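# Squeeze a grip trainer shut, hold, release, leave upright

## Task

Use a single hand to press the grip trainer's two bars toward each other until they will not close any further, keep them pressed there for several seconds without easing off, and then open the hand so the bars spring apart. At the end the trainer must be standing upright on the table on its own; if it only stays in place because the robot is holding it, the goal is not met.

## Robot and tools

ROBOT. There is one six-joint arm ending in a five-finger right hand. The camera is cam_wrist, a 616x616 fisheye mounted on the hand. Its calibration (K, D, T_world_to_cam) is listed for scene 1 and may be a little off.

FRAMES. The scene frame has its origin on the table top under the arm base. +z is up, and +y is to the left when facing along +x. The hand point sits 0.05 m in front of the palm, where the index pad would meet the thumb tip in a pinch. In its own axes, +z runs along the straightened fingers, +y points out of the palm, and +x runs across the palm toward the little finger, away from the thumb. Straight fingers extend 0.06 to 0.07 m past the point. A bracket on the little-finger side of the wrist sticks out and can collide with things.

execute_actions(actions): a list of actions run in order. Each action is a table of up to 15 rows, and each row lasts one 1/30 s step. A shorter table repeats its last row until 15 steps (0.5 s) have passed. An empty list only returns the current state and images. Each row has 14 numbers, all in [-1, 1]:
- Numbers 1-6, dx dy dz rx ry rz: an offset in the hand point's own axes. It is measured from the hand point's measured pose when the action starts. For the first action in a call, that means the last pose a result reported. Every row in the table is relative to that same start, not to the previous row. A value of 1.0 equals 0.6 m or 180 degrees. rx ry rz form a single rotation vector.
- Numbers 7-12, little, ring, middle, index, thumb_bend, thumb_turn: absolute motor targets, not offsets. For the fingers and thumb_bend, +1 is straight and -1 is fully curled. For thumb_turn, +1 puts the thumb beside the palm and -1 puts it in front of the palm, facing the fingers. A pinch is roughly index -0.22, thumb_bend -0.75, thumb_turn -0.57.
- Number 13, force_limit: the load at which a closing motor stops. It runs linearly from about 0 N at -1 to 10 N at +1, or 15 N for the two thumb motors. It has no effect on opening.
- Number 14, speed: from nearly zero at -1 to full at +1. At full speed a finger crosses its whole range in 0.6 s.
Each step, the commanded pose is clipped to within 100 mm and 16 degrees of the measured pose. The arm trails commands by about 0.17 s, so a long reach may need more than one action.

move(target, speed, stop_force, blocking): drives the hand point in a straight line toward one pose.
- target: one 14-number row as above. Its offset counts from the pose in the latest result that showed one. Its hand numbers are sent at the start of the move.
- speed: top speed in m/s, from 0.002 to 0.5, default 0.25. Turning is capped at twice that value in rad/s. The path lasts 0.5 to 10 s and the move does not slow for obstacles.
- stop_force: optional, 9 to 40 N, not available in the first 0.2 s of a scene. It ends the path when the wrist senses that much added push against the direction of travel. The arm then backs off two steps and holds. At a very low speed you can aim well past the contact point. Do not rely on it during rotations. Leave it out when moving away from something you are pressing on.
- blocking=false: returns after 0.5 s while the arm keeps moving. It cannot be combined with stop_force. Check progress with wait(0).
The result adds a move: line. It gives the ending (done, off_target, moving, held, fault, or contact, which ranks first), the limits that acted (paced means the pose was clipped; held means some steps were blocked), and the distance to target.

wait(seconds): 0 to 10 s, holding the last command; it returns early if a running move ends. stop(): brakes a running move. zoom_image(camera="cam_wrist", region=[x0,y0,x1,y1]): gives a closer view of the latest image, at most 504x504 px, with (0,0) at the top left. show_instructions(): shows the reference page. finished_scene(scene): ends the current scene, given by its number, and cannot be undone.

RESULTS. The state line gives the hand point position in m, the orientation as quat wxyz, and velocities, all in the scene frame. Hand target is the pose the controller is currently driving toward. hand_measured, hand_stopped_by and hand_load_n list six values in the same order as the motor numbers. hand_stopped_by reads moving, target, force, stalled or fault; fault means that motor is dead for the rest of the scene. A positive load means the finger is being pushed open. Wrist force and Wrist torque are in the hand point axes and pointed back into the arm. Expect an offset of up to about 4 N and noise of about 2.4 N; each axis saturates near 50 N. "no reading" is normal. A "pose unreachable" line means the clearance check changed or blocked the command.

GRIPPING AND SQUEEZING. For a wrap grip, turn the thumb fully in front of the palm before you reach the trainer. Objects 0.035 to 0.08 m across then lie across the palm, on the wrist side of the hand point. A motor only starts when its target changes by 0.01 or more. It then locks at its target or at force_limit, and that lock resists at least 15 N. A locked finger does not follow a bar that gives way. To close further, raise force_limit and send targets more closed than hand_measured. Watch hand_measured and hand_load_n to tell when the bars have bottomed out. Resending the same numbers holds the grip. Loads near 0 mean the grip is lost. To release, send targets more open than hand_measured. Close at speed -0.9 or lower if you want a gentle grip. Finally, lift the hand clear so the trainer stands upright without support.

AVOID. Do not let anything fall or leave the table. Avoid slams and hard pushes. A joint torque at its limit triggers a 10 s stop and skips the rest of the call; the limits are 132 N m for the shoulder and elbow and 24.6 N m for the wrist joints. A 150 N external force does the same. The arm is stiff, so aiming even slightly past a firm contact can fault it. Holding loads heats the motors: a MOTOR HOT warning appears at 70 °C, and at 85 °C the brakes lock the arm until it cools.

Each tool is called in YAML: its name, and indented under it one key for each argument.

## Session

execute_actions:
  actions: []

Scene clock: 0.00 s.
end_effector_position=(+0.7880, -0.1462, +0.3738) hand_measured=(+1.000, +1.000, +1.000, +1.000, +1.000, +1.000) hand_load_n=(+0.0, +0.0, +0.0, +0.0, +0.0, +0.0) hand_stopped_by=(target, target, target, target, target, target) hand_force_limit=0.00 hand_speed=-0.80 end_effector_quat_wxyz=(-0.525, +0.643, -0.424, +0.362) end_effector_velocity=(+0.000, +0.001, +0.001) end_effector_angular_velocity=(-0.002, -0.000, +0.001)
Joint positions: [-0.903 -0.557  1.196 -1.086  0.365 -1.992]
Joint velocities: [-0.    -0.001 -0.    -0.001 -0.001 -0.   ]
Motor temperatures (°C, as the motors report them): [29 29 29 36 36 39]
Wrist force (N, on the end effector, along its own x y z axes, offset not removed): no reading
Wrist torque (N m, same axes, about the end effector's origin, offset not removed): no reading
Hand target: +0.788, -0.146, +0.374; -0.525, +0.643, -0.424, +0.362
camera_calibration (this result's frames):
cam_wrist: T_world_to_cam=[[-0.22707, 0.0449714, -0.97284, 0.549889], [-0.791785, 0.573086, 0.211302, 0.634116], [0.567024, 0.81826, -0.0945229, -0.159476], [0, 0, 0, 1]] pos_world=[0.717374, -0.257639, 0.385889]

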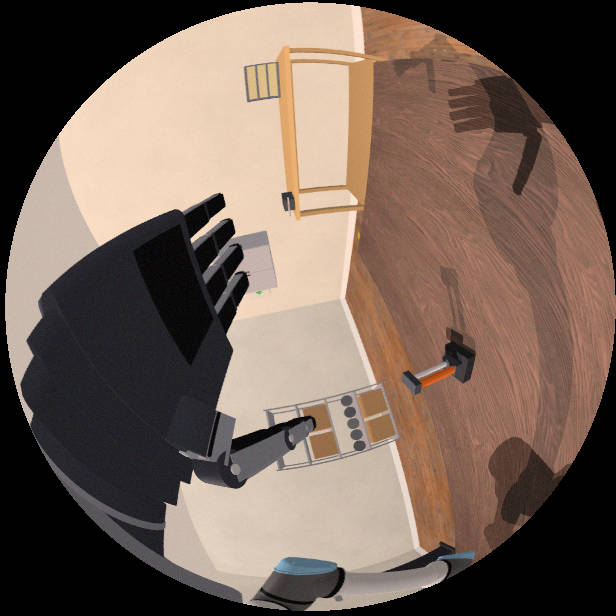

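zoom_image:
  camera: "cam_wrist"
  region: [390, 315, 490, 415]

Region (390, 315, 490, 415) of cam_wrist's 616x616 image, scaled by 5.040, with more detail than that image has.

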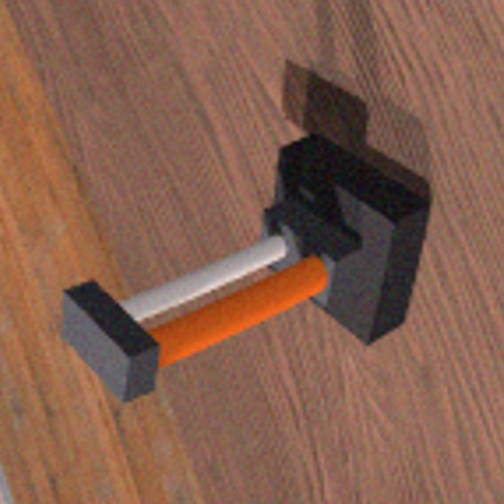

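move:
  target: [-0.5905,0.374,0.1007,0.2215,0.1346,0.5029,0.9,0.9,0.9,0.9,0.95,-1,0,0]
  speed: 0.4

zoom_image:
  camera: "cam_wrist"
  region: [250, 80, 470, 300]

Scene clock: 42.53 s.
end_effector_position=(+0.6724, +0.1848, +0.1356) hand_measured=(+0.900, +0.900, +0.900, +0.900, +0.950, -1.000) hand_load_n=(+0.0, +0.0, +0.0, +0.0, +0.0, +0.0) hand_stopped_by=(target, target, target, target, target, target) hand_force_limit=0.00 hand_speed=0.00 end_effector_quat_wxyz=(+0.698, +0.113, +0.698, -0.113) end_effector_velocity=(+0.000, +0.001, -0.001) end_effector_angular_velocity=(+0.012, -0.002, -0.012)
Joint positions: [-0.027 -1.111  1.978 -0.64   1.827 -0.715]
Joint velocities: [ 0.009 -0.    -0.01   0.021  0.015  0.017]
Motor temperatures (°C, as the motors report them): [29 29 29 36 36 39]
Wrist force (N, on the end effector, along its own x y z axes, offset not removed): [4.0 1.9 0.2]
Wrist torque (N m, same axes, about the end effector's origin, offset not removed): [0.23 -0.73 0.08]
Hand target: +0.672, +0.185, +0.135; +0.698, +0.114, +0.698, -0.113
Off the commanded pose: 0.001 m, 0 deg.
move: done
camera_calibration (this result's frames):
cam_wrist: T_world_to_cam=[[0.30342, 0.941417, 0.147211, -0.397168], [-0.560742, 0.0515048, 0.826387, 0.260871], [0.770392, -0.33329, 0.54352, -0.397809], [0, 0, 0, 1]] pos_world=[0.573259, 0.227879, 0.0591036]

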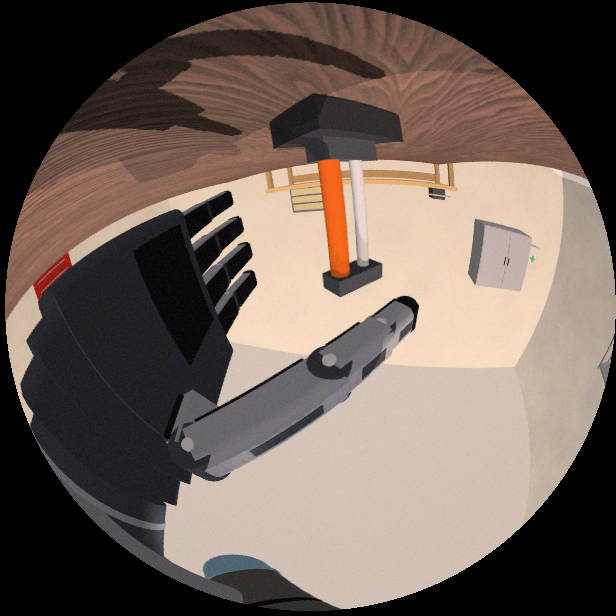

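Region (250, 80, 470, 300) of cam_wrist's 616x616 image, scaled by 2.291, with more detail than that image has.

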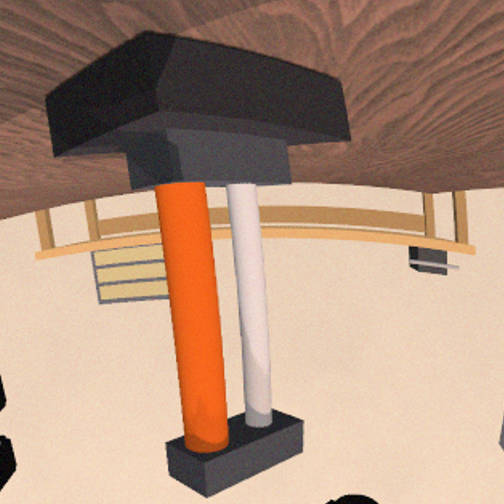

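move:
  target: [0.011,0.080,0.156,0,0,0,0.9,0.9,0.9,0.9,0.95,-1,0,0]
  speed: 0.17

zoom_image:
  camera: "cam_wrist"
  region: [120, 100, 420, 400]

Scene clock: 63.47 s.
end_effector_position=(+0.7761, +0.2007, +0.1291) hand_measured=(+0.900, +0.900, +0.900, +0.900, +0.950, -1.000) hand_load_n=(+0.0, +0.0, +0.0, +0.0, +0.0, +0.0) hand_stopped_by=(target, target, target, target, target, target) hand_force_limit=0.00 hand_speed=0.00 end_effector_quat_wxyz=(+0.698, +0.113, +0.698, -0.113) end_effector_velocity=(+0.002, +0.001, +0.001) end_effector_angular_velocity=(-0.000, -0.002, +0.001)
Joint positions: [-0.005 -0.942  1.644 -0.473  1.848 -0.71 ]
Joint velocities: [ 0.001  0.003 -0.008  0.004  0.002  0.   ]
Motor temperatures (°C, as the motors report them): [29 29 29 36 36 39]
Wrist force (N, on the end effector, along its own x y z axes, offset not removed): [4.8 0.7 -1.1]
Wrist torque (N m, same axes, about the end effector's origin, offset not removed): [0.13 -0.80 0.10]
Hand target: +0.776, +0.201, +0.129; +0.698, +0.113, +0.698, -0.113
Off the commanded pose: 0.000 m, 0 deg.
move: done
camera_calibration (this result's frames):
cam_wrist: T_world_to_cam=[[0.303354, 0.941438, 0.147214, -0.442627], [-0.560738, 0.0514592, 0.826393, 0.323599], [0.770422, -0.333238, 0.54351, -0.46882], [0, 0, 0, 1]] pos_world=[0.676916, 0.243825, 0.0525485]

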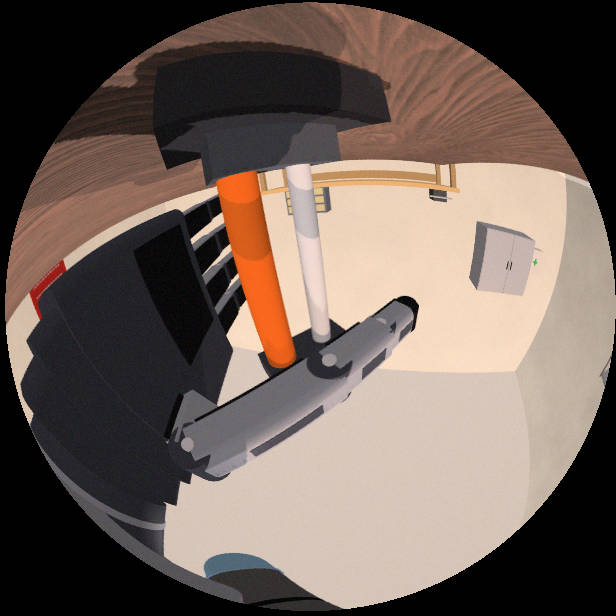

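Region (120, 100, 420, 400) of cam_wrist's 616x616 image, scaled by 1.680, with more detail than that image has.

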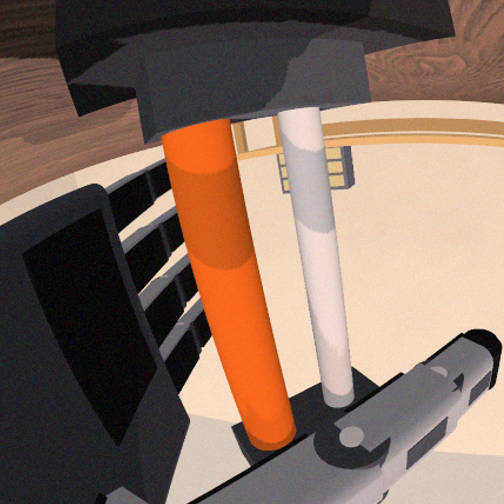

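move:
  target: [0,0.027,0.045,0,0,0,-0.35,-0.35,-0.35,-0.35,0.4,-1,1,-0.4]
  speed: 0.07

Scene clock: 78.73 s.
end_effector_position=(+0.8068, +0.2075, +0.1291) hand_measured=(-0.350, -0.350, -0.350, -0.350, +0.400, -1.000) hand_load_n=(+0.0, +0.0, +0.0, +0.0, +0.0, +0.0) hand_stopped_by=(target, target, target, target, target, target) hand_force_limit=1.00 hand_speed=-0.40 end_effector_quat_wxyz=(+0.698, +0.113, +0.698, -0.113) end_effector_velocity=(-0.000, -0.001, -0.001) end_effector_angular_velocity=(-0.001, +0.002, -0.002)
Joint positions: [-0.    -0.892  1.533 -0.413  1.853 -0.709]
Joint velocities: [-0.     0.001 -0.     0.001 -0.    -0.001]
Motor temperatures (°C, as the motors report them): [29 29 29 36 36 39]
Wrist force (N, on the end effector, along its own x y z axes, offset not removed): [4.4 -2.1 -2.2]
Wrist torque (N m, same axes, about the end effector's origin, offset not removed): [0.18 -0.59 -0.19]
Hand target: +0.807, +0.208, +0.129; +0.698, +0.113, +0.698, -0.113
Off the commanded pose: 0.000 m, 0 deg.
move: done
camera_calibration (this result's frames):
cam_wrist: T_world_to_cam=[[0.303359, 0.941435, 0.147217, -0.458394], [-0.560735, 0.0514587, 0.826395, 0.340464], [0.770422, -0.333244, 0.543506, -0.490208], [0, 0, 0, 1]] pos_world=[0.707635, 0.250669, 0.0525564]

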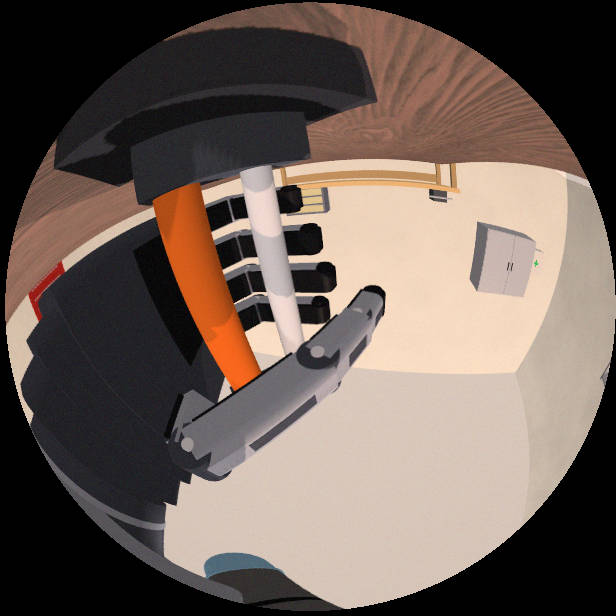

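Light palm contact. Squeeze, re-triggering the motors as it goes.

execute_actions:
  actions:
    - [[0,0,0,0,0,0,-1,-1,-1,-1,0.4,-1,1,-0.6],[0,0,0,0,0,0,-1,-1,-1,-1,0.4,-1,1,-0.6],[0,0,0,0,0,0,-1,-1,-1,-1,0.4,-1,1,-0.6],[0,0,0,0,0,0,-1,-1,-1,-1,0.4,-1,1,-0.6],[0,0,0,0,0,0,-1,-1,-1,-1,0.4,-1,1,-0.6],[0,0,0,0,0,0,-1,-1,-1,-1,0.4,-1,1,-0.6],[0,0,0,0,0,0,-1,-1,-1,-1,0.4,-1,1,-0.6],[0,0,0,0,0,0,-1,-1,-1,-1,0.4,-1,1,-0.6],[0,0,0,0,0,0,-1,-1,-1,-1,0.4,-1,1,-0.6],[0,0,0,0,0,0,-0.99,-0.99,-0.99,-0.99,0.4,-1,1,-0.6],[0,0,0,0,0,0,-0.99,-0.99,-0.99,-0.99,0.4,-1,1,-0.6],[0,0,0,0,0,0,-1,-1,-1,-1,0.4,-1,1,-0.6],[0,0,0,0,0,0,-1,-1,-1,-1,0.4,-1,1,-0.6],[0,0,0,0,0,0,-0.99,-0.99,-0.99,-0.99,0.4,-1,1,-0.6]]
    - [[0,0,0,0,0,0,-1,-1,-1,-1,0.4,-1,1,-0.6],[0,0,0,0,0,0,-1,-1,-1,-1,0.4,-1,1,-0.6],[0,0,0,0,0,0,-0.99,-0.99,-0.99,-0.99,0.4,-1,1,-0.6],[0,0,0,0,0,0,-0.99,-0.99,-0.99,-0.99,0.4,-1,1,-0.6],[0,0,0,0,0,0,-1,-1,-1,-1,0.4,-1,1,-0.6],[0,0,0,0,0,0,-1,-1,-1,-1,0.4,-1,1,-0.6],[0,0,0,0,0,0,-0.99,-0.99,-0.99,-0.99,0.4,-1,1,-0.6],[0,0,0,0,0,0,-0.99,-0.99,-0.99,-0.99,0.4,-1,1,-0.6],[0,0,0,0,0,0,-1,-1,-1,-1,0.4,-1,1,-0.6],[0,0,0,0,0,0,-1,-1,-1,-1,0.4,-1,1,-0.6],[0,0,0,0,0,0,-0.99,-0.99,-0.99,-0.99,0.4,-1,1,-0.6],[0,0,0,0,0,0,-0.99,-0.99,-0.99,-0.99,0.4,-1,1,-0.6],[0,0,0,0,0,0,-1,-1,-1,-1,0.4,-1,1,-0.6],[0,0,0,0,0,0,-1,-1,-1,-1,0.4,-1,1,-0.6],[0,0,0,0,0,0,-0.99,-0.99,-0.99,-0.99,0.4,-1,1,-0.6]]
    - [[0,0,0,0,0,0,-1,-1,-1,-1,0.4,-1,1,-0.6],[0,0,0,0,0,0,-1,-1,-1,-1,0.4,-1,1,-0.6],[0,0,0,0,0,0,-0.99,-0.99,-0.99,-0.99,0.4,-1,1,-0.6],[0,0,0,0,0,0,-0.99,-0.99,-0.99,-0.99,0.4,-1,1,-0.6],[0,0,0,0,0,0,-1,-1,-1,-1,0.4,-1,1,-0.6],[0,0,0,0,0,0,-1,-1,-1,-1,0.4,-1,1,-0.6],[0,0,0,0,0,0,-0.99,-0.99,-0.99,-0.99,0.4,-1,1,-0.6],[0,0,0,0,0,0,-0.99,-0.99,-0.99,-0.99,0.4,-1,1,-0.6],[0,0,0,0,0,0,-1,-1,-1,-1,0.4,-1,1,-0.6],[0,0,0,0,0,0,-1,-1,-1,-1,0.4,-1,1,-0.6],[0,0,0,0,0,0,-0.99,-0.99,-0.99,-0.99,0.4,-1,1,-0.6],[0,0,0,0,0,0,-0.99,-0.99,-0.99,-0.99,0.4,-1,1,-0.6],[0,0,0,0,0,0,-1,-1,-1,-1,0.4,-1,1,-0.6]]

zoom_image:
  camera: "cam_wrist"
  region: [90, 100, 390, 400]

Scene clock: 117.00 s.
end_effector_position=(+0.8068, +0.2076, +0.1291) hand_measured=(-1.000, -0.998, -0.998, -0.998, +0.400, -1.000) hand_load_n=(+2.0, +8.0, +6.5, +4.5, +0.0, +0.5) hand_stopped_by=(moving, moving, moving, moving, target, target) hand_force_limit=1.00 hand_speed=-0.60 end_effector_quat_wxyz=(+0.698, +0.113, +0.698, -0.113) end_effector_velocity=(+0.000, +0.001, +0.001) end_effector_angular_velocity=(-0.000, -0.000, +0.001)
Joint positions: [-0.    -0.892  1.533 -0.413  1.853 -0.709]
Joint velocities: [ 0.    -0.002 -0.     0.    -0.    -0.001]
Motor temperatures (°C, as the motors report them): [30 29 29 36 36 39]
Wrist force (N, on the end effector, along its own x y z axes, offset not removed): [4.7 2.6 -0.9]
Wrist torque (N m, same axes, about the end effector's origin, offset not removed): [0.27 -0.66 0.18]
Hand target: +0.807, +0.208, +0.129; +0.698, +0.113, +0.698, -0.113
Off the commanded pose: 0.000 m, 0 deg.
camera_calibration (this result's frames):
cam_wrist: T_world_to_cam=[[0.303324, 0.941444, 0.147234, -0.458394], [-0.560747, 0.0514263, 0.826389, 0.340484], [0.770427, -0.333225, 0.54351, -0.490216], [0, 0, 0, 1]] pos_world=[0.707643, 0.25069, 0.0525565]

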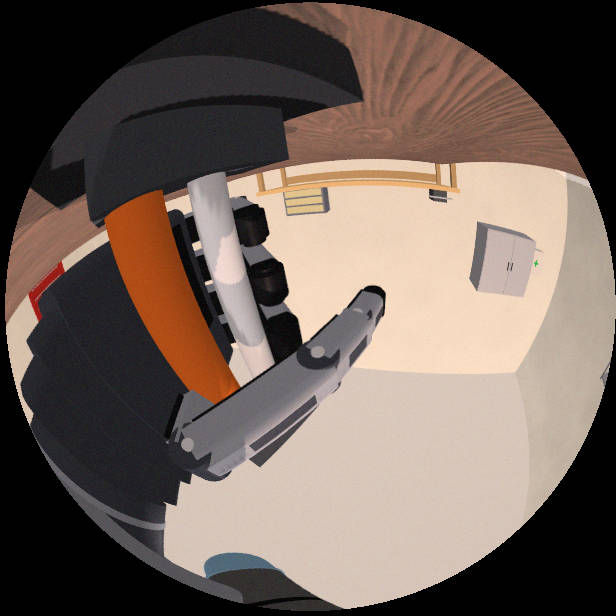

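Region (90, 100, 390, 400) of cam_wrist's 616x616 image, scaled by 1.680, with more detail than that image has.

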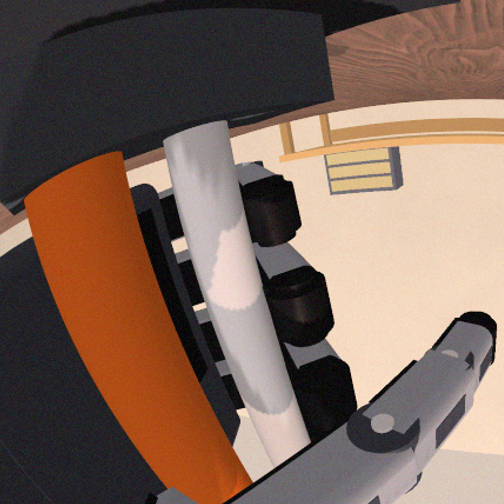

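execute_actions:
  actions:
    - [[0,0,0,0,0,0,-1,-1,-1,-1,-1,-1,1,-0.2]]

zoom_image:
  camera: "cam_wrist"
  region: [90, 100, 390, 400]

Scene clock: 124.90 s.
end_effector_position=(+0.8068, +0.2076, +0.1291) hand_measured=(-1.000, -0.998, -0.998, -0.998, +0.072, -1.000) hand_load_n=(+2.0, +7.5, +6.0, +4.5, +5.0, +2.0) hand_stopped_by=(target, target, target, target, moving, target) hand_force_limit=1.00 hand_speed=-0.20 end_effector_quat_wxyz=(+0.698, +0.113, +0.698, -0.113) end_effector_velocity=(+0.000, +0.001, +0.001) end_effector_angular_velocity=(-0.000, -0.001, +0.001)
Joint positions: [-0.    -0.892  1.533 -0.413  1.853 -0.709]
Joint velocities: [ 0.    -0.001 -0.    -0.     0.    -0.   ]
Motor temperatures (°C, as the motors report them): [30 29 29 36 36 39]
Wrist force (N, on the end effector, along its own x y z axes, offset not removed): [4.6 2.5 0.1]
Wrist torque (N m, same axes, about the end effector's origin, offset not removed): [0.17 -0.66 0.16]
Hand target: +0.807, +0.208, +0.129; +0.698, +0.113, +0.698, -0.113
Off the commanded pose: 0.000 m, 0 deg.
camera_calibration (this result's frames):
cam_wrist: T_world_to_cam=[[0.303324, 0.941444, 0.147235, -0.458394], [-0.560747, 0.0514265, 0.826389, 0.340484], [0.770427, -0.333225, 0.54351, -0.490216], [0, 0, 0, 1]] pos_world=[0.707643, 0.25069, 0.0525565]

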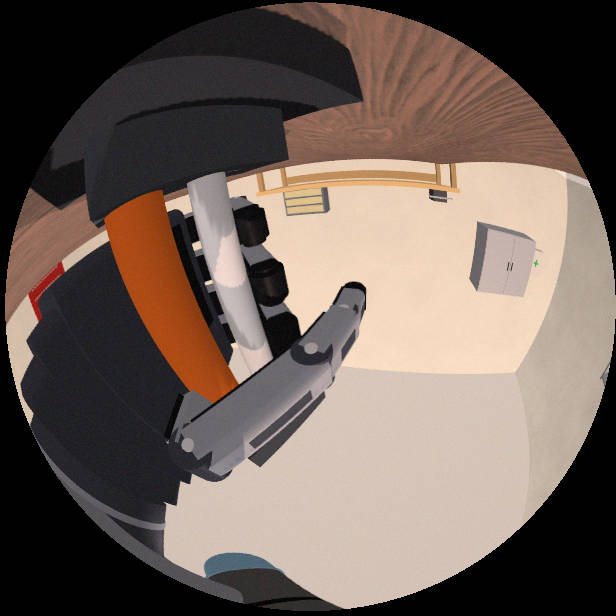

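Region (90, 100, 390, 400) of cam_wrist's 616x616 image, scaled by 1.680, with more detail than that image has.

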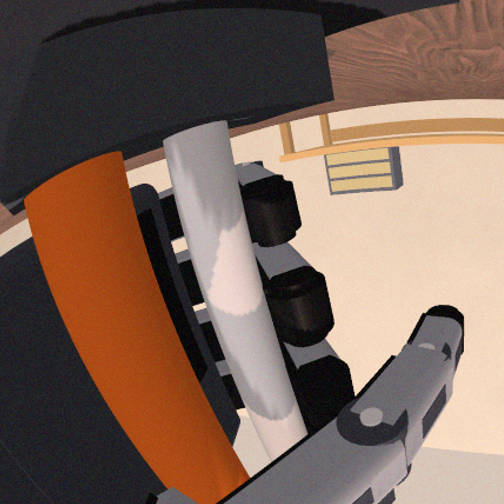

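execute_actions:
  actions:
    - [[0,0,0,0,0,0,0.0,0.0,0.0,0.0,0.7,-1,1,-0.2]]

move:
  target: [0,-0.042,-0.0255,0.15,0,0,0,0,0,0,0.7,-1,1,-0.2]
  speed: 0.25

zoom_image:
  camera: "cam_wrist"
  region: [90, 100, 390, 400]

Scene clock: 150.43 s.
end_effector_position=(+0.8068, +0.2076, +0.1291) hand_measured=(-0.470, -0.470, -0.470, -0.470, +0.250, -1.000) hand_load_n=(+0.0, +0.0, +0.0, +0.0, +0.0, +0.0) hand_stopped_by=(moving, moving, moving, moving, moving, target) hand_force_limit=1.00 hand_speed=-0.20 end_effector_quat_wxyz=(+0.698, +0.113, +0.698, -0.113) end_effector_velocity=(-0.000, +0.001, +0.000) end_effector_angular_velocity=(+0.000, -0.000, -0.000)
Joint positions: [-0.    -0.892  1.533 -0.413  1.853 -0.709]
Joint velocities: [ 0.    -0.001  0.     0.001  0.     0.   ]
Motor temperatures (°C, as the motors report them): [30 29 29 36 36 39]
Wrist force (N, on the end effector, along its own x y z axes, offset not removed): [4.0 0.9 -0.7]
Wrist torque (N m, same axes, about the end effector's origin, offset not removed): [0.21 -0.70 0.06]
Hand target: +0.807, +0.208, +0.129; +0.698, +0.113, +0.698, -0.113
Off the commanded pose: 0.000 m, 0 deg.
camera_calibration (this result's frames):
cam_wrist: T_world_to_cam=[[0.303325, 0.941444, 0.147234, -0.458394], [-0.560747, 0.0514268, 0.826389, 0.340484], [0.770427, -0.333225, 0.543511, -0.490216], [0, 0, 0, 1]] pos_world=[0.707643, 0.25069, 0.0525565]

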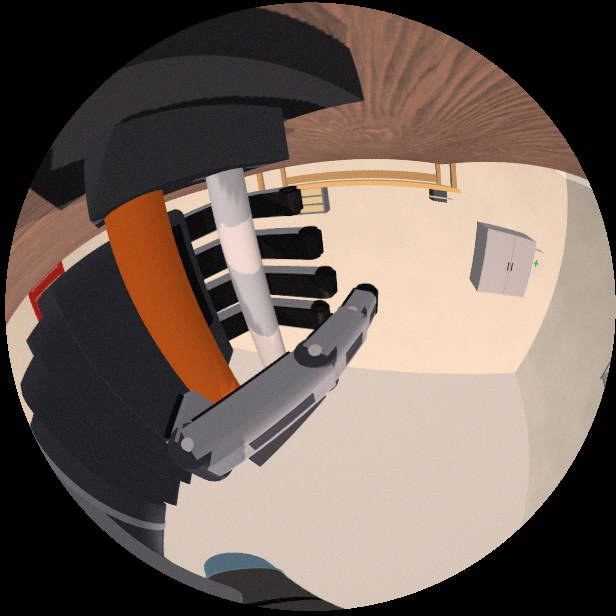

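Scene clock: 152.00 s.
end_effector_position=(+0.7844, +0.1884, +0.1290) hand_measured=(+0.000, +0.000, +0.000, +0.000, +0.700, -1.000) hand_load_n=(+0.0, +0.0, +0.0, +0.0, +0.0, +0.0) hand_stopped_by=(target, target, target, target, target, target) hand_force_limit=1.00 hand_speed=-0.20 end_effector_quat_wxyz=(+0.652, +0.272, +0.653, -0.272) end_effector_velocity=(+0.000, -0.001, -0.001) end_effector_angular_velocity=(+0.003, +0.001, -0.016)
Joint positions: [ 0.108 -0.79   1.202  0.281  2.215 -0.453]
Joint velocities: [ 0.002  0.01  -0.019  0.029  0.007  0.015]
Motor temperatures (°C, as the motors report them): [30 29 29 36 36 39]
Wrist force (N, on the end effector, along its own x y z axes, offset not removed): [4.2 2.5 0.3]
Wrist torque (N m, same axes, about the end effector's origin, offset not removed): [0.34 -0.69 0.11]
Hand target: +0.784, +0.188, +0.129; +0.652, +0.273, +0.653, -0.272
Off the commanded pose: 0.000 m, 0 deg.
move: done
camera_calibration (this result's frames):
cam_wrist: T_world_to_cam=[[0.696648, 0.702161, 0.147145, -0.696952], [-0.476474, 0.299511, 0.826599, 0.216085], [0.536334, -0.645959, 0.543215, -0.236701], [0, 0, 0, 1]] pos_world=[0.71544, 0.271753, 0.0525164]

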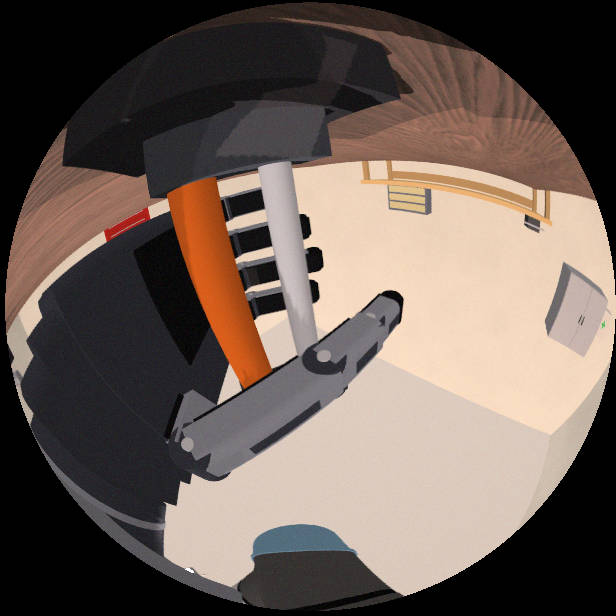

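Region (90, 100, 390, 400) of cam_wrist's 616x616 image, scaled by 1.680, with more detail than that image has.

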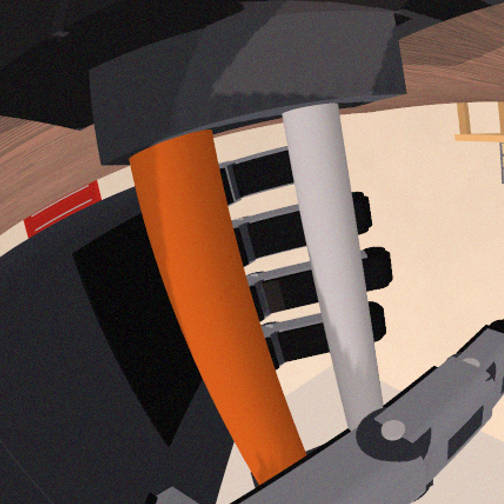

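execute_actions:
  actions:
    - [[0,0.002,0,0,0,0,-1,-1,-1,-1,0.4,-1,1,-0.5],[0,0.004,0,0,0,0,-1,-1,-1,-1,0.4,-1,1,-0.5],[0,0.006,0,0,0,0,-1,-1,-1,-1,0.4,-1,1,-0.5],[0,0.008,0,0,0,0,-1,-1,-1,-1,0.4,-1,1,-0.5],[0,0.009,0,0,0,0,-1,-1,-1,-1,0.4,-1,1,-0.5],[0,0.010,0,0,0,0,-1,-1,-1,-1,0.4,-1,1,-0.5],[0,0.011,0,0,0,0,-1,-1,-1,-1,0.4,-1,1,-0.5],[0,0.012,0,0,0,0,-1,-1,-1,-1,0.4,-1,1,-0.5]]
    - [[0,0,0,0,0,0,-1,-1,-1,-1,0.4,-1,1,-0.6]]
    - [[0,0,0,0,0,0,-1,-1,-1,-1,0.4,-1,1,-0.6],[0,0,0,0,0,0,-1,-1,-1,-1,0.4,-1,1,-0.6],[0,0,0,0,0,0,-0.99,-0.99,-0.99,-0.99,0.4,-1,1,-0.6],[0,0,0,0,0,0,-0.99,-0.99,-0.99,-0.99,0.4,-1,1,-0.6],[0,0,0,0,0,0,-1,-1,-1,-1,0.4,-1,1,-0.6],[0,0,0,0,0,0,-1,-1,-1,-1,0.4,-1,1,-0.6],[0,0,0,0,0,0,-0.99,-0.99,-0.99,-0.99,0.4,-1,1,-0.6],[0,0,0,0,0,0,-0.99,-0.99,-0.99,-0.99,0.4,-1,1,-0.6],[0,0,0,0,0,0,-1,-1,-1,-1,0.4,-1,1,-0.6],[0,0,0,0,0,0,-1,-1,-1,-1,0.4,-1,1,-0.6],[0,0,0,0,0,0,-0.99,-0.99,-0.99,-0.99,0.4,-1,1,-0.6],[0,0,0,0,0,0,-0.99,-0.99,-0.99,-0.99,0.4,-1,1,-0.6],[0,0,0,0,0,0,-1,-1,-1,-1,0.4,-1,1,-0.6],[0,0,0,0,0,0,-1,-1,-1,-1,0.4,-1,1,-0.6],[0,0,0,0,0,0,-0.99,-0.99,-0.99,-0.99,0.4,-1,1,-0.6]]
    - [[0,0,0,0,0,0,-1,-1,-1,-1,0.4,-1,1,-0.6],[0,0,0,0,0,0,-1,-1,-1,-1,0.4,-1,1,-0.6],[0,0,0,0,0,0,-0.99,-0.99,-0.99,-0.99,0.4,-1,1,-0.6],[0,0,0,0,0,0,-0.99,-0.99,-0.99,-0.99,0.4,-1,1,-0.6],[0,0,0,0,0,0,-1,-1,-1,-1,0.4,-1,1,-0.6],[0,0,0,0,0,0,-1,-1,-1,-1,0.4,-1,1,-0.6],[0,0,0,0,0,0,-0.99,-0.99,-0.99,-0.99,0.4,-1,1,-0.6],[0,0,0,0,0,0,-0.99,-0.99,-0.99,-0.99,0.4,-1,1,-0.6],[0,0,0,0,0,0,-1,-1,-1,-1,0.4,-1,1,-0.6]]

zoom_image:
  camera: "cam_wrist"
  region: [90, 100, 390, 400]

Scene clock: 184.73 s.
end_effector_position=(+0.7891, +0.1930, +0.1289) hand_measured=(-1.000, -0.996, -0.998, -0.998, +0.400, -1.000) hand_load_n=(+0.0, +9.5, +7.5, +6.5, +0.0, +0.0) hand_stopped_by=(target, target, target, target, target, target) hand_force_limit=1.00 hand_speed=-0.60 end_effector_quat_wxyz=(+0.652, +0.272, +0.653, -0.272) end_effector_velocity=(-0.000, -0.000, -0.000) end_effector_angular_velocity=(+0.000, +0.001, -0.000)
Joint positions: [ 0.112 -0.779  1.173  0.3    2.218 -0.45 ]
Joint velocities: [ 0.  0.  0.  0. -0. -0.]
Motor temperatures (°C, as the motors report them): [30 29 29 36 36 39]
Wrist force (N, on the end effector, along its own x y z axes, offset not removed): [4.6 2.4 0.4]
Wrist torque (N m, same axes, about the end effector's origin, offset not removed): [0.12 -0.80 0.20]
Hand target: +0.789, +0.193, +0.129; +0.652, +0.272, +0.653, -0.272
Off the commanded pose: 0.000 m, 0 deg.
camera_calibration (this result's frames):
cam_wrist: T_world_to_cam=[[0.696744, 0.702089, 0.147035, -0.703515], [-0.476354, 0.299611, 0.826632, 0.216971], [0.536316, -0.645991, 0.543195, -0.236186], [0, 0, 0, 1]] pos_world=[0.720195, 0.27635, 0.052381]

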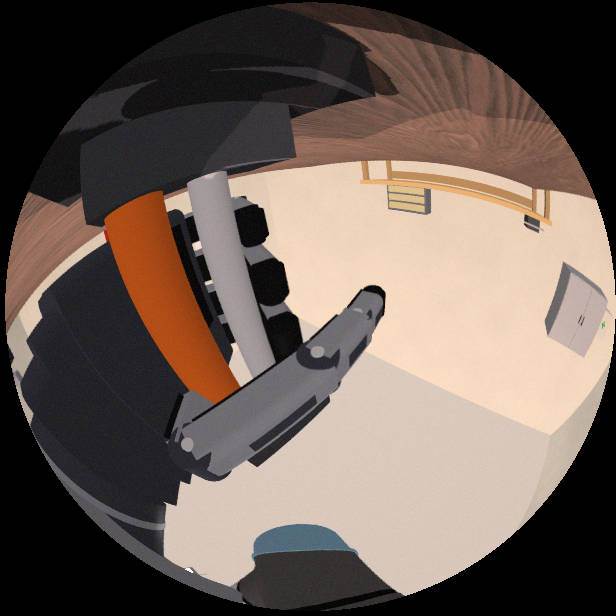

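Region (90, 100, 390, 400) of cam_wrist's 616x616 image, scaled by 1.680, with more detail than that image has.

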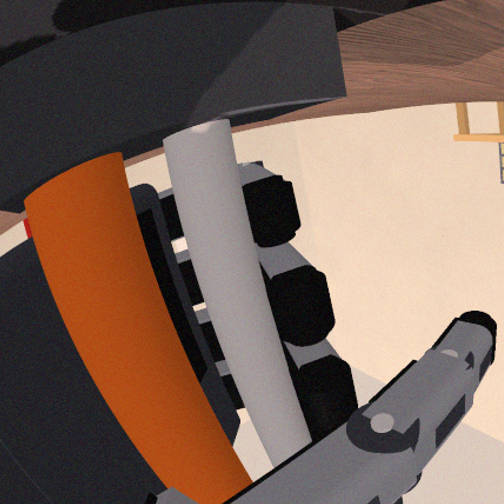

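move:
  target: [-0.001,-0.142,-0.047,0,0,0,-1,-1,-1,-1,0.4,-1,1,-0.6]
  speed: 0.15

execute_actions:
  actions:
    - [[0.001,0,0,0,0,0,-0.1,-0.1,-0.1,-0.1,1,-1,1,-0.2]]

zoom_image:
  camera: "cam_wrist"
  region: [20, 0, 420, 400]

Scene clock: 219.70 s.
end_effector_position=(+0.7090, +0.1532, +0.1294) hand_measured=(-1.000, -0.996, -0.998, -0.998, +0.400, -1.000) hand_load_n=(+0.0, +9.0, +7.5, +6.5, +0.0, -0.5) hand_stopped_by=(target, target, target, target, target, target) hand_force_limit=1.00 hand_speed=-0.60 end_effector_quat_wxyz=(+0.652, +0.272, +0.653, -0.272) end_effector_velocity=(-0.002, -0.001, +0.000) end_effector_angular_velocity=(-0.001, +0.000, +0.002)
Joint positions: [ 0.087 -0.931  1.532  0.082  2.199 -0.469]
Joint velocities: [-0.001 -0.005  0.01  -0.009 -0.002 -0.004]
Motor temperatures (°C, as the motors report them): [30 29 29 36 36 39]
Wrist force (N, on the end effector, along its own x y z axes, offset not removed): [19.9 1.1 -0.8]
Wrist torque (N m, same axes, about the end effector's origin, offset not removed): [0.21 -1.52 0.49]
Hand target: +0.709, +0.153, +0.129; +0.652, +0.272, +0.653, -0.272
Off the commanded pose: 0.000 m, 0 deg.
move: done
camera_calibration (this result's frames):
cam_wrist: T_world_to_cam=[[0.696936, 0.701887, 0.147085, -0.619978], [-0.476319, 0.299739, 0.826606, 0.190192], [0.536097, -0.646151, 0.543221, -0.219043], [0, 0, 0, 1]] pos_world=[0.640105, 0.236612, 0.052964]

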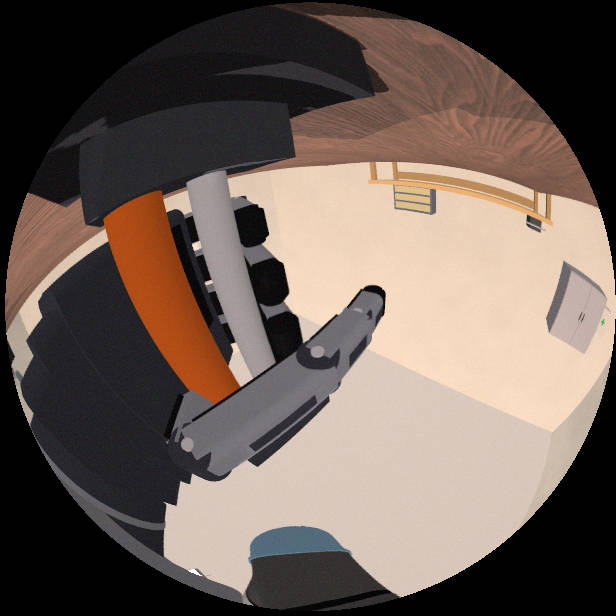

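Scene clock: 220.20 s.
end_effector_position=(+0.7090, +0.1533, +0.1290) hand_measured=(-0.470, -0.468, -0.470, -0.470, +0.734, -1.000) hand_load_n=(+0.0, +0.0, +0.0, +0.0, +0.0, +0.0) hand_stopped_by=(moving, moving, moving, moving, moving, target) hand_force_limit=1.00 hand_speed=-0.20 end_effector_quat_wxyz=(+0.652, +0.272, +0.653, -0.272) end_effector_velocity=(-0.000, -0.001, -0.001) end_effector_angular_velocity=(-0.001, +0.002, -0.002)
Joint positions: [ 0.088 -0.93   1.532  0.082  2.2   -0.469]
Joint velocities: [ 0.     0.003 -0.001  0.001  0.001  0.   ]
Motor temperatures (°C, as the motors report them): [30 29 29 36 36 39]
Wrist force (N, on the end effector, along its own x y z axes, offset not removed): [0.0 -0.4 -3.1]
Wrist torque (N m, same axes, about the end effector's origin, offset not removed): [0.32 -0.35 -0.15]
Hand target: +0.709, +0.153, +0.129; +0.652, +0.272, +0.653, -0.272
Off the commanded pose: 0.000 m, 0 deg.
camera_calibration (this result's frames):
cam_wrist: T_world_to_cam=[[0.696855, 0.701944, 0.147201, -0.619916], [-0.476492, 0.299713, 0.826515, 0.190691], [0.536049, -0.646101, 0.543328, -0.218725], [0, 0, 0, 1]] pos_world=[0.640102, 0.236675, 0.0524829]

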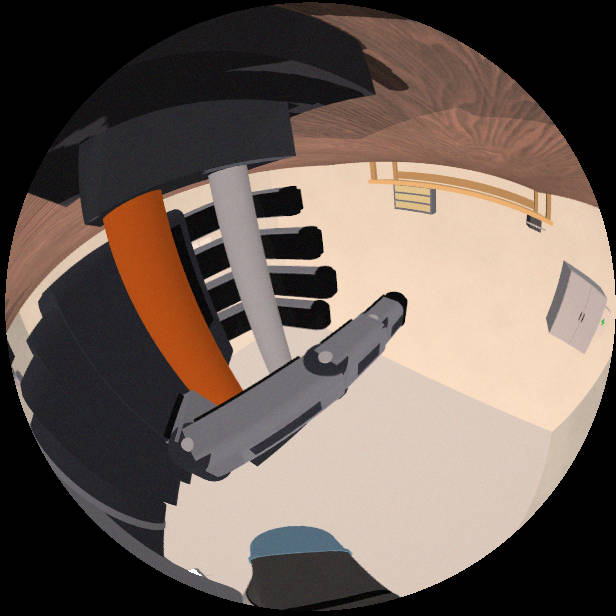

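Region (20, 0, 420, 400) of cam_wrist's 616x616 image, scaled by 1.260, with more detail than that image has.

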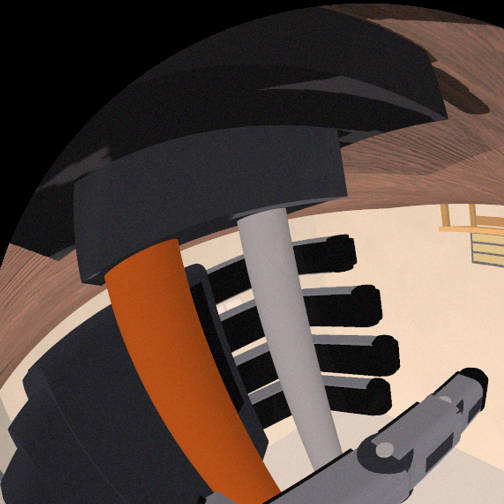

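move:
  target: [0,-0.0595,-0.0063,0.183,0,0,-0.1,-0.1,-0.1,-0.1,1,-1,1,-0.2]
  speed: 0.3

zoom_image:
  camera: "cam_wrist"
  region: [60, 50, 460, 450]

Scene clock: 240.83 s.
end_effector_position=(+0.6807, +0.1307, +0.1289) hand_measured=(-0.100, -0.100, -0.100, -0.100, +1.000, -1.000) hand_load_n=(+0.0, +0.0, +0.0, +0.0, +0.0, +0.0) hand_stopped_by=(target, target, target, target, target, target) hand_force_limit=1.00 hand_speed=-0.20 end_effector_quat_wxyz=(+0.549, +0.446, +0.549, -0.445) end_effector_velocity=(-0.000, +0.001, +0.001) end_effector_angular_velocity=(+0.000, -0.003, -0.014)
Joint positions: [ 0.15  -0.626  0.999  1.106  2.343  0.104]
Joint velocities: [ 0.001  0.01  -0.019  0.029 -0.001  0.018]
Motor temperatures (°C, as the motors report them): [30 29 29 36 36 39]
Wrist force (N, on the end effector, along its own x y z axes, offset not removed): [5.7 2.0 0.9]
Wrist torque (N m, same axes, about the end effector's origin, offset not removed): [0.20 -0.96 0.31]
Hand target: +0.681, +0.131, +0.129; +0.548, +0.447, +0.549, -0.446
Off the commanded pose: 0.000 m, 0 deg.
move: done
camera_calibration (this result's frames):
cam_wrist: T_world_to_cam=[[0.966348, 0.211081, 0.147023, -0.703605], [-0.237185, 0.509907, 0.826884, -0.00632608], [0.0995715, -0.83393, 0.542813, 0.103577], [0, 0, 0, 1]] pos_world=[0.668113, 0.238119, 0.0524545]

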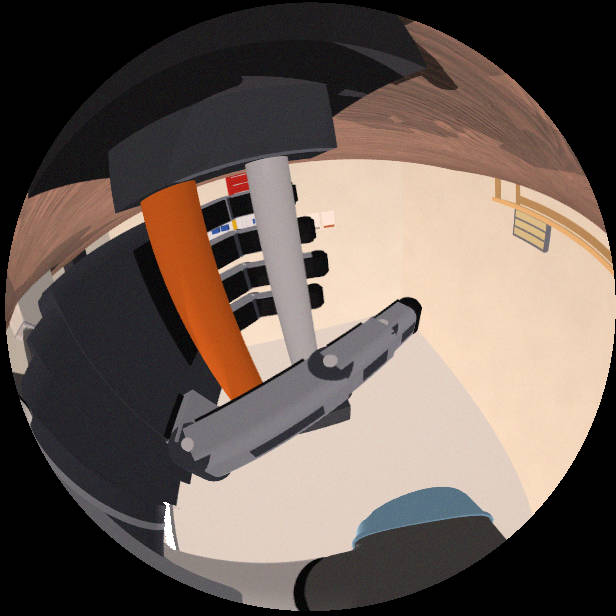

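Region (60, 50, 460, 450) of cam_wrist's 616x616 image, scaled by 1.260, with more detail than that image has.

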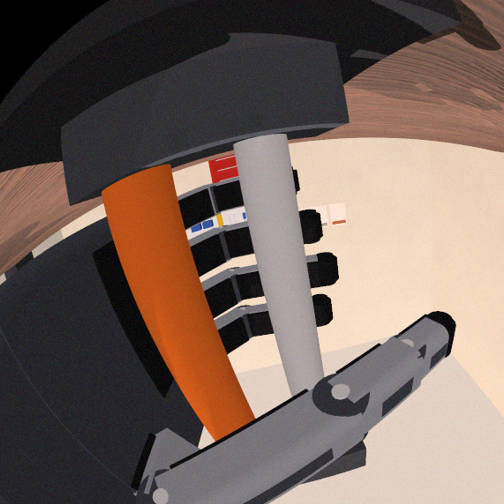

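execute_actions:
  actions:
    - [[0,0.002,0,0,0,0,-0.75,-0.75,-0.75,-0.75,0.3,-1,1,-0.5],[0,0.004,0,0,0,0,-0.75,-0.75,-0.75,-0.75,0.3,-1,1,-0.5],[0,0.006,0,0,0,0,-0.75,-0.75,-0.75,-0.75,0.3,-1,1,-0.5],[0,0.007,0,0,0,0,-0.75,-0.75,-0.75,-0.75,0.3,-1,1,-0.5],[0,0.008,0,0,0,0,-0.75,-0.75,-0.75,-0.75,0.3,-1,1,-0.5],[0,0.009,0,0,0,0,-0.75,-0.75,-0.75,-0.75,0.3,-1,1,-0.5],[0,0.010,0,0,0,0,-0.75,-0.75,-0.75,-0.75,0.3,-1,1,-0.5]]
    - [[0,0,0,0,0,0,-0.75,-0.75,-0.75,-0.75,0.3,-1,1,-0.5]]

zoom_image:
  camera: "cam_wrist"
  region: [60, 50, 460, 450]

Scene clock: 251.20 s.
end_effector_position=(+0.6863, +0.1317, +0.1287) hand_measured=(-0.750, -0.750, -0.750, -0.750, +0.528, -1.000) hand_load_n=(+0.0, +0.0, +0.0, +0.0, +0.0, +0.0) hand_stopped_by=(target, target, target, target, moving, target) hand_force_limit=1.00 hand_speed=-0.50 end_effector_quat_wxyz=(+0.548, +0.446, +0.549, -0.445) end_effector_velocity=(-0.000, -0.000, -0.001) end_effector_angular_velocity=(+0.001, +0.001, -0.001)
Joint positions: [ 0.149 -0.613  0.97   1.121  2.342  0.103]
Joint velocities: [ 0.     0.     0.001  0.    -0.001  0.   ]
Motor temperatures (°C, as the motors report them): [30 29 29 36 36 39]
Wrist force (N, on the end effector, along its own x y z axes, offset not removed): [2.3 -0.4 0.1]
Wrist torque (N m, same axes, about the end effector's origin, offset not removed): [0.08 -0.43 -0.09]
Hand target: +0.686, +0.132, +0.129; +0.549, +0.446, +0.549, -0.445
Off the commanded pose: 0.000 m, 0 deg.
camera_calibration (this result's frames):
cam_wrist: T_world_to_cam=[[0.966396, 0.210973, 0.146865, -0.709144], [-0.236986, 0.509879, 0.826959, -0.00556441], [0.0995824, -0.833975, 0.542742, 0.103966], [0, 0, 0, 1]] pos_world=[0.673642, 0.239152, 0.0523234]

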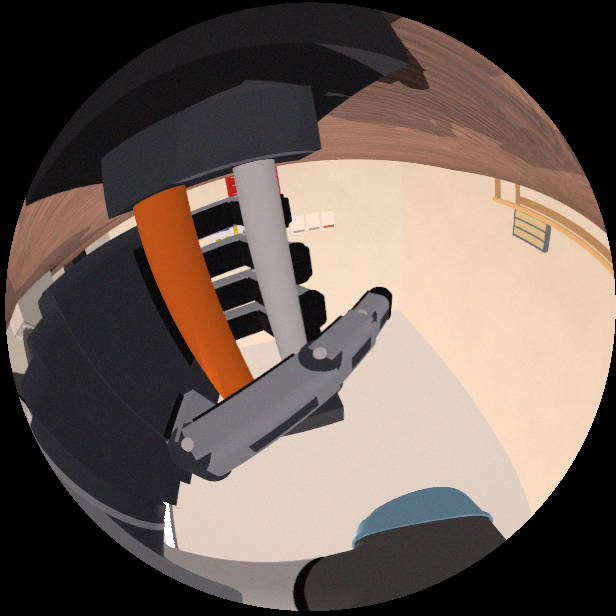

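Region (60, 50, 460, 450) of cam_wrist's 616x616 image, scaled by 1.260, with more detail than that image has.

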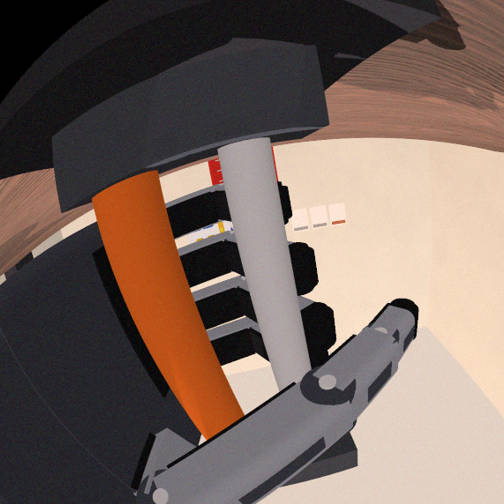

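execute_actions:
  actions:
    - [[0,0,0,0,0,0,-0.75,-1,-1,-1,0.3,-1,1,-0.7],[0,0,0,0,0,0,-0.75,-1,-1,-1,0.3,-1,1,-0.7],[0,0,0,0,0,0,-0.75,-1,-1,-1,0.3,-1,1,-0.7],[0,0,0,0,0,0,-0.75,-1,-1,-1,0.3,-1,1,-0.7],[0,0,0,0,0,0,-0.75,-1,-1,-1,0.3,-1,1,-0.7],[0,0,0,0,0,0,-0.75,-1,-1,-1,0.3,-1,1,-0.7],[0,0,0,0,0,0,-0.75,-0.99,-0.99,-0.99,0.3,-1,1,-0.7],[0,0,0,0,0,0,-0.75,-0.99,-0.99,-0.99,0.3,-1,1,-0.7],[0,0,0,0,0,0,-0.75,-1,-1,-1,0.3,-1,1,-0.7],[0,0,0,0,0,0,-0.75,-1,-1,-1,0.3,-1,1,-0.7],[0,0,0,0,0,0,-0.75,-0.99,-0.99,-0.99,0.3,-1,1,-0.7],[0,0,0,0,0,0,-0.75,-0.99,-0.99,-0.99,0.3,-1,1,-0.7],[0,0,0,0,0,0,-0.75,-1,-1,-1,0.3,-1,1,-0.7],[0,0,0,0,0,0,-0.75,-1,-1,-1,0.3,-1,1,-0.7],[0,0,0,0,0,0,-0.75,-0.99,-0.99,-0.99,0.3,-1,1,-0.7]]
    - [[0,0,0,0,0,0,-0.75,-1,-1,-1,0.3,-1,1,-0.7],[0,0,0,0,0,0,-0.75,-1,-1,-1,0.3,-1,1,-0.7],[0,0,0,0,0,0,-0.75,-0.99,-0.99,-0.99,0.3,-1,1,-0.7],[0,0,0,0,0,0,-0.75,-0.99,-0.99,-0.99,0.3,-1,1,-0.7],[0,0,0,0,0,0,-0.75,-1,-1,-1,0.3,-1,1,-0.7],[0,0,0,0,0,0,-0.75,-1,-1,-1,0.3,-1,1,-0.7],[0,0,0,0,0,0,-0.75,-0.99,-0.99,-0.99,0.3,-1,1,-0.7],[0,0,0,0,0,0,-0.75,-0.99,-0.99,-0.99,0.3,-1,1,-0.7],[0,0,0,0,0,0,-0.75,-1,-1,-1,0.3,-1,1,-0.7]]

zoom_image:
  camera: "cam_wrist"
  region: [90, 100, 390, 400]

Scene clock: 269.00 s.
end_effector_position=(+0.6862, +0.1318, +0.1288) hand_measured=(-0.750, -0.982, -0.922, -0.982, +0.304, -1.000) hand_load_n=(+0.0, +11.0, +5.5, +9.0, +7.5, +1.0) hand_stopped_by=(target, force, force, force, target, target) hand_force_limit=1.00 hand_speed=-0.70 end_effector_quat_wxyz=(+0.549, +0.446, +0.549, -0.445) end_effector_velocity=(-0.000, -0.000, -0.000) end_effector_angular_velocity=(-0.002, +0.001, -0.001)
Joint positions: [ 0.149 -0.613  0.97   1.121  2.342  0.103]
Joint velocities: [ 0.     0.001  0.     0.001  0.001 -0.   ]
Motor temperatures (°C, as the motors report them): [30 29 29 36 36 39]
Wrist force (N, on the end effector, along its own x y z axes, offset not removed): [8.5 1.8 0.5]
Wrist torque (N m, same axes, about the end effector's origin, offset not removed): [0.39 -1.22 0.16]
Hand target: +0.686, +0.132, +0.129; +0.549, +0.446, +0.549, -0.445
Off the commanded pose: 0.000 m, 0 deg.
camera_calibration (this result's frames):
cam_wrist: T_world_to_cam=[[0.96636, 0.211085, 0.146939, -0.70916], [-0.237112, 0.509889, 0.826917, -0.00560285], [0.0996271, -0.83394, 0.542787, 0.103955], [0, 0, 0, 1]] pos_world=[0.673618, 0.239242, 0.0524106]

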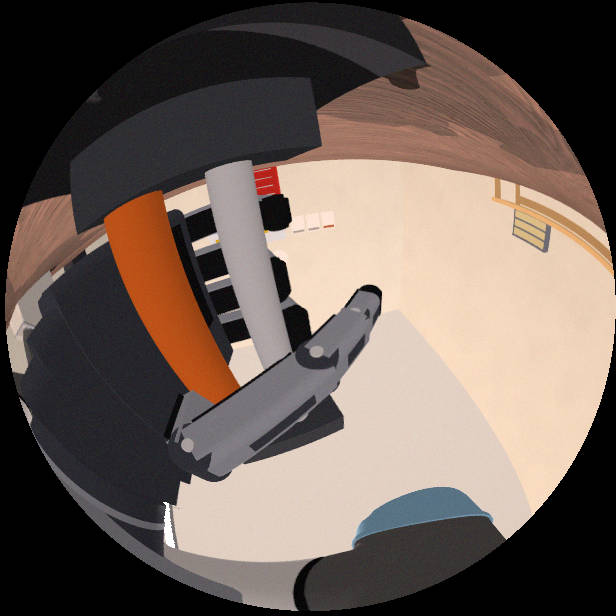

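Region (90, 100, 390, 400) of cam_wrist's 616x616 image, scaled by 1.680, with more detail than that image has.

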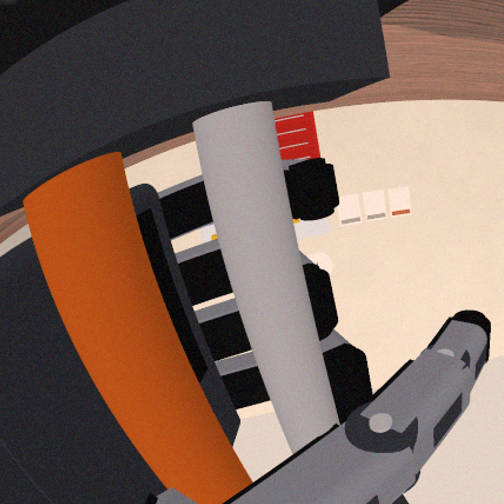

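execute_actions:
  actions:
    - [[0,0,0,0,0,0,-0.4,-0.4,-0.4,-0.4,0.5,-1,1,-0.2]]

move:
  target: [0.0125,0.021,-0.0272,-0.0889,0.0444,-0.0062,-0.4,-0.4,-0.4,-0.4,0.5,-1,1,-0.2]
  speed: 0.2

zoom_image:
  camera: "cam_wrist"
  region: [60, 50, 460, 450]

Scene clock: 314.10 s.
end_effector_position=(+0.6862, +0.1318, +0.1288) hand_measured=(-0.400, -0.454, -0.404, -0.454, +0.500, -1.000) hand_load_n=(+0.0, +0.0, +0.0, +0.0, +0.0, +0.0) hand_stopped_by=(target, moving, moving, moving, target, target) hand_force_limit=1.00 hand_speed=-0.20 end_effector_quat_wxyz=(+0.549, +0.446, +0.549, -0.445) end_effector_velocity=(+0.000, -0.000, -0.000) end_effector_angular_velocity=(+0.001, -0.000, +0.000)
Joint positions: [ 0.149 -0.613  0.97   1.121  2.342  0.103]
Joint velocities: [-0.    -0.    -0.    -0.    -0.001  0.   ]
Motor temperatures (°C, as the motors report them): [30 29 29 36 36 39]
Wrist force (N, on the end effector, along its own x y z axes, offset not removed): [5.2 1.7 -1.7]
Wrist torque (N m, same axes, about the end effector's origin, offset not removed): [0.30 -0.82 0.15]
Hand target: +0.686, +0.132, +0.129; +0.549, +0.446, +0.549, -0.445
Off the commanded pose: 0.000 m, 0 deg.
camera_calibration (this result's frames):
cam_wrist: T_world_to_cam=[[0.96636, 0.211085, 0.146939, -0.70916], [-0.237113, 0.509889, 0.826917, -0.00560274], [0.099627, -0.83394, 0.542787, 0.103955], [0, 0, 0, 1]] pos_world=[0.673618, 0.239242, 0.0524107]

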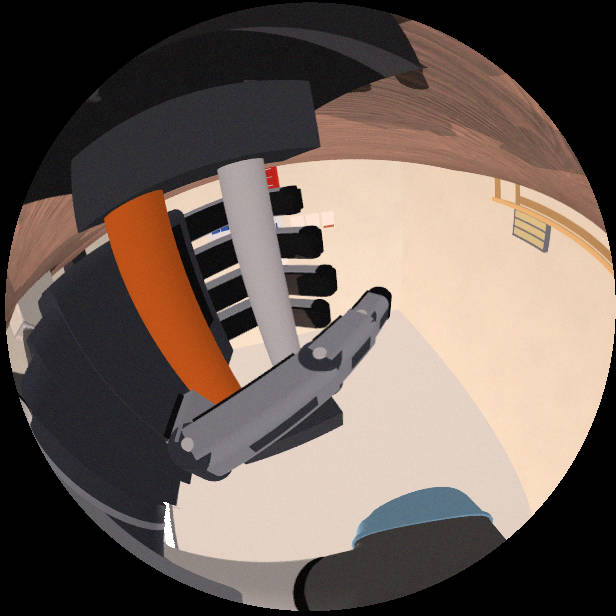

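Scene clock: 315.43 s.
end_effector_position=(+0.6953, +0.1505, +0.1214) hand_measured=(-0.400, -0.400, -0.400, -0.400, +0.500, -1.000) hand_load_n=(+0.0, +0.0, +0.0, +0.0, +0.0, +0.0) hand_stopped_by=(target, target, target, target, target, target) hand_force_limit=1.00 hand_speed=-0.20 end_effector_quat_wxyz=(+0.561, +0.390, +0.647, -0.338) end_effector_velocity=(+0.000, +0.000, -0.000) end_effector_angular_velocity=(+0.006, +0.003, +0.013)
Joint positions: [ 0.111 -0.83   1.266  0.659  2.178 -0.192]
Joint velocities: [-0.003 -0.01   0.015 -0.021 -0.011 -0.013]
Motor temperatures (°C, as the motors report them): [30 29 29 36 36 39]
Wrist force (N, on the end effector, along its own x y z axes, offset not removed): [4.1 1.8 0.2]
Wrist torque (N m, same axes, about the end effector's origin, offset not removed): [0.19 -0.71 0.10]
Hand target: +0.695, +0.151, +0.121; +0.561, +0.390, +0.647, -0.338
Off the commanded pose: 0.000 m, 0 deg.
move: done
camera_calibration (this result's frames):
cam_wrist: T_world_to_cam=[[0.880553, 0.45064, 0.146798, -0.697192], [-0.312215, 0.31851, 0.895027, 0.0658851], [0.356578, -0.833951, 0.421162, -0.0412041], [0, 0, 0, 1]] pos_world=[0.649177, 0.258835, 0.0607313]

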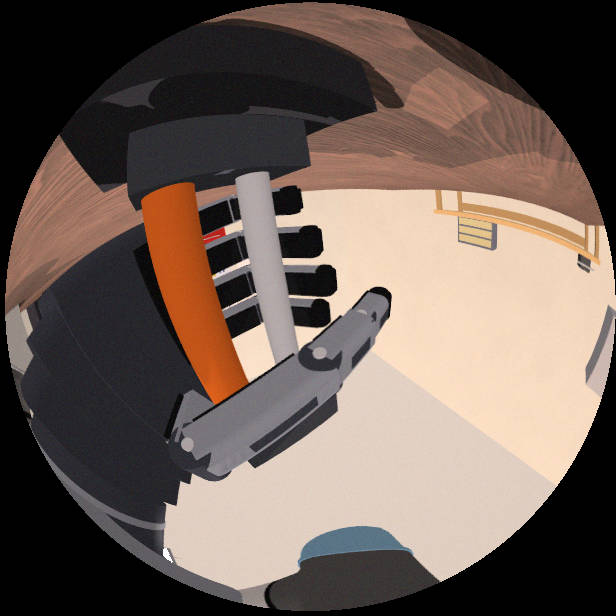

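Region (60, 50, 460, 450) of cam_wrist's 616x616 image, scaled by 1.260, with more detail than that image has.

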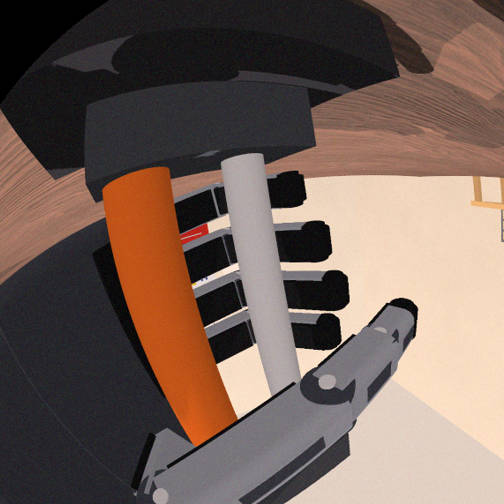

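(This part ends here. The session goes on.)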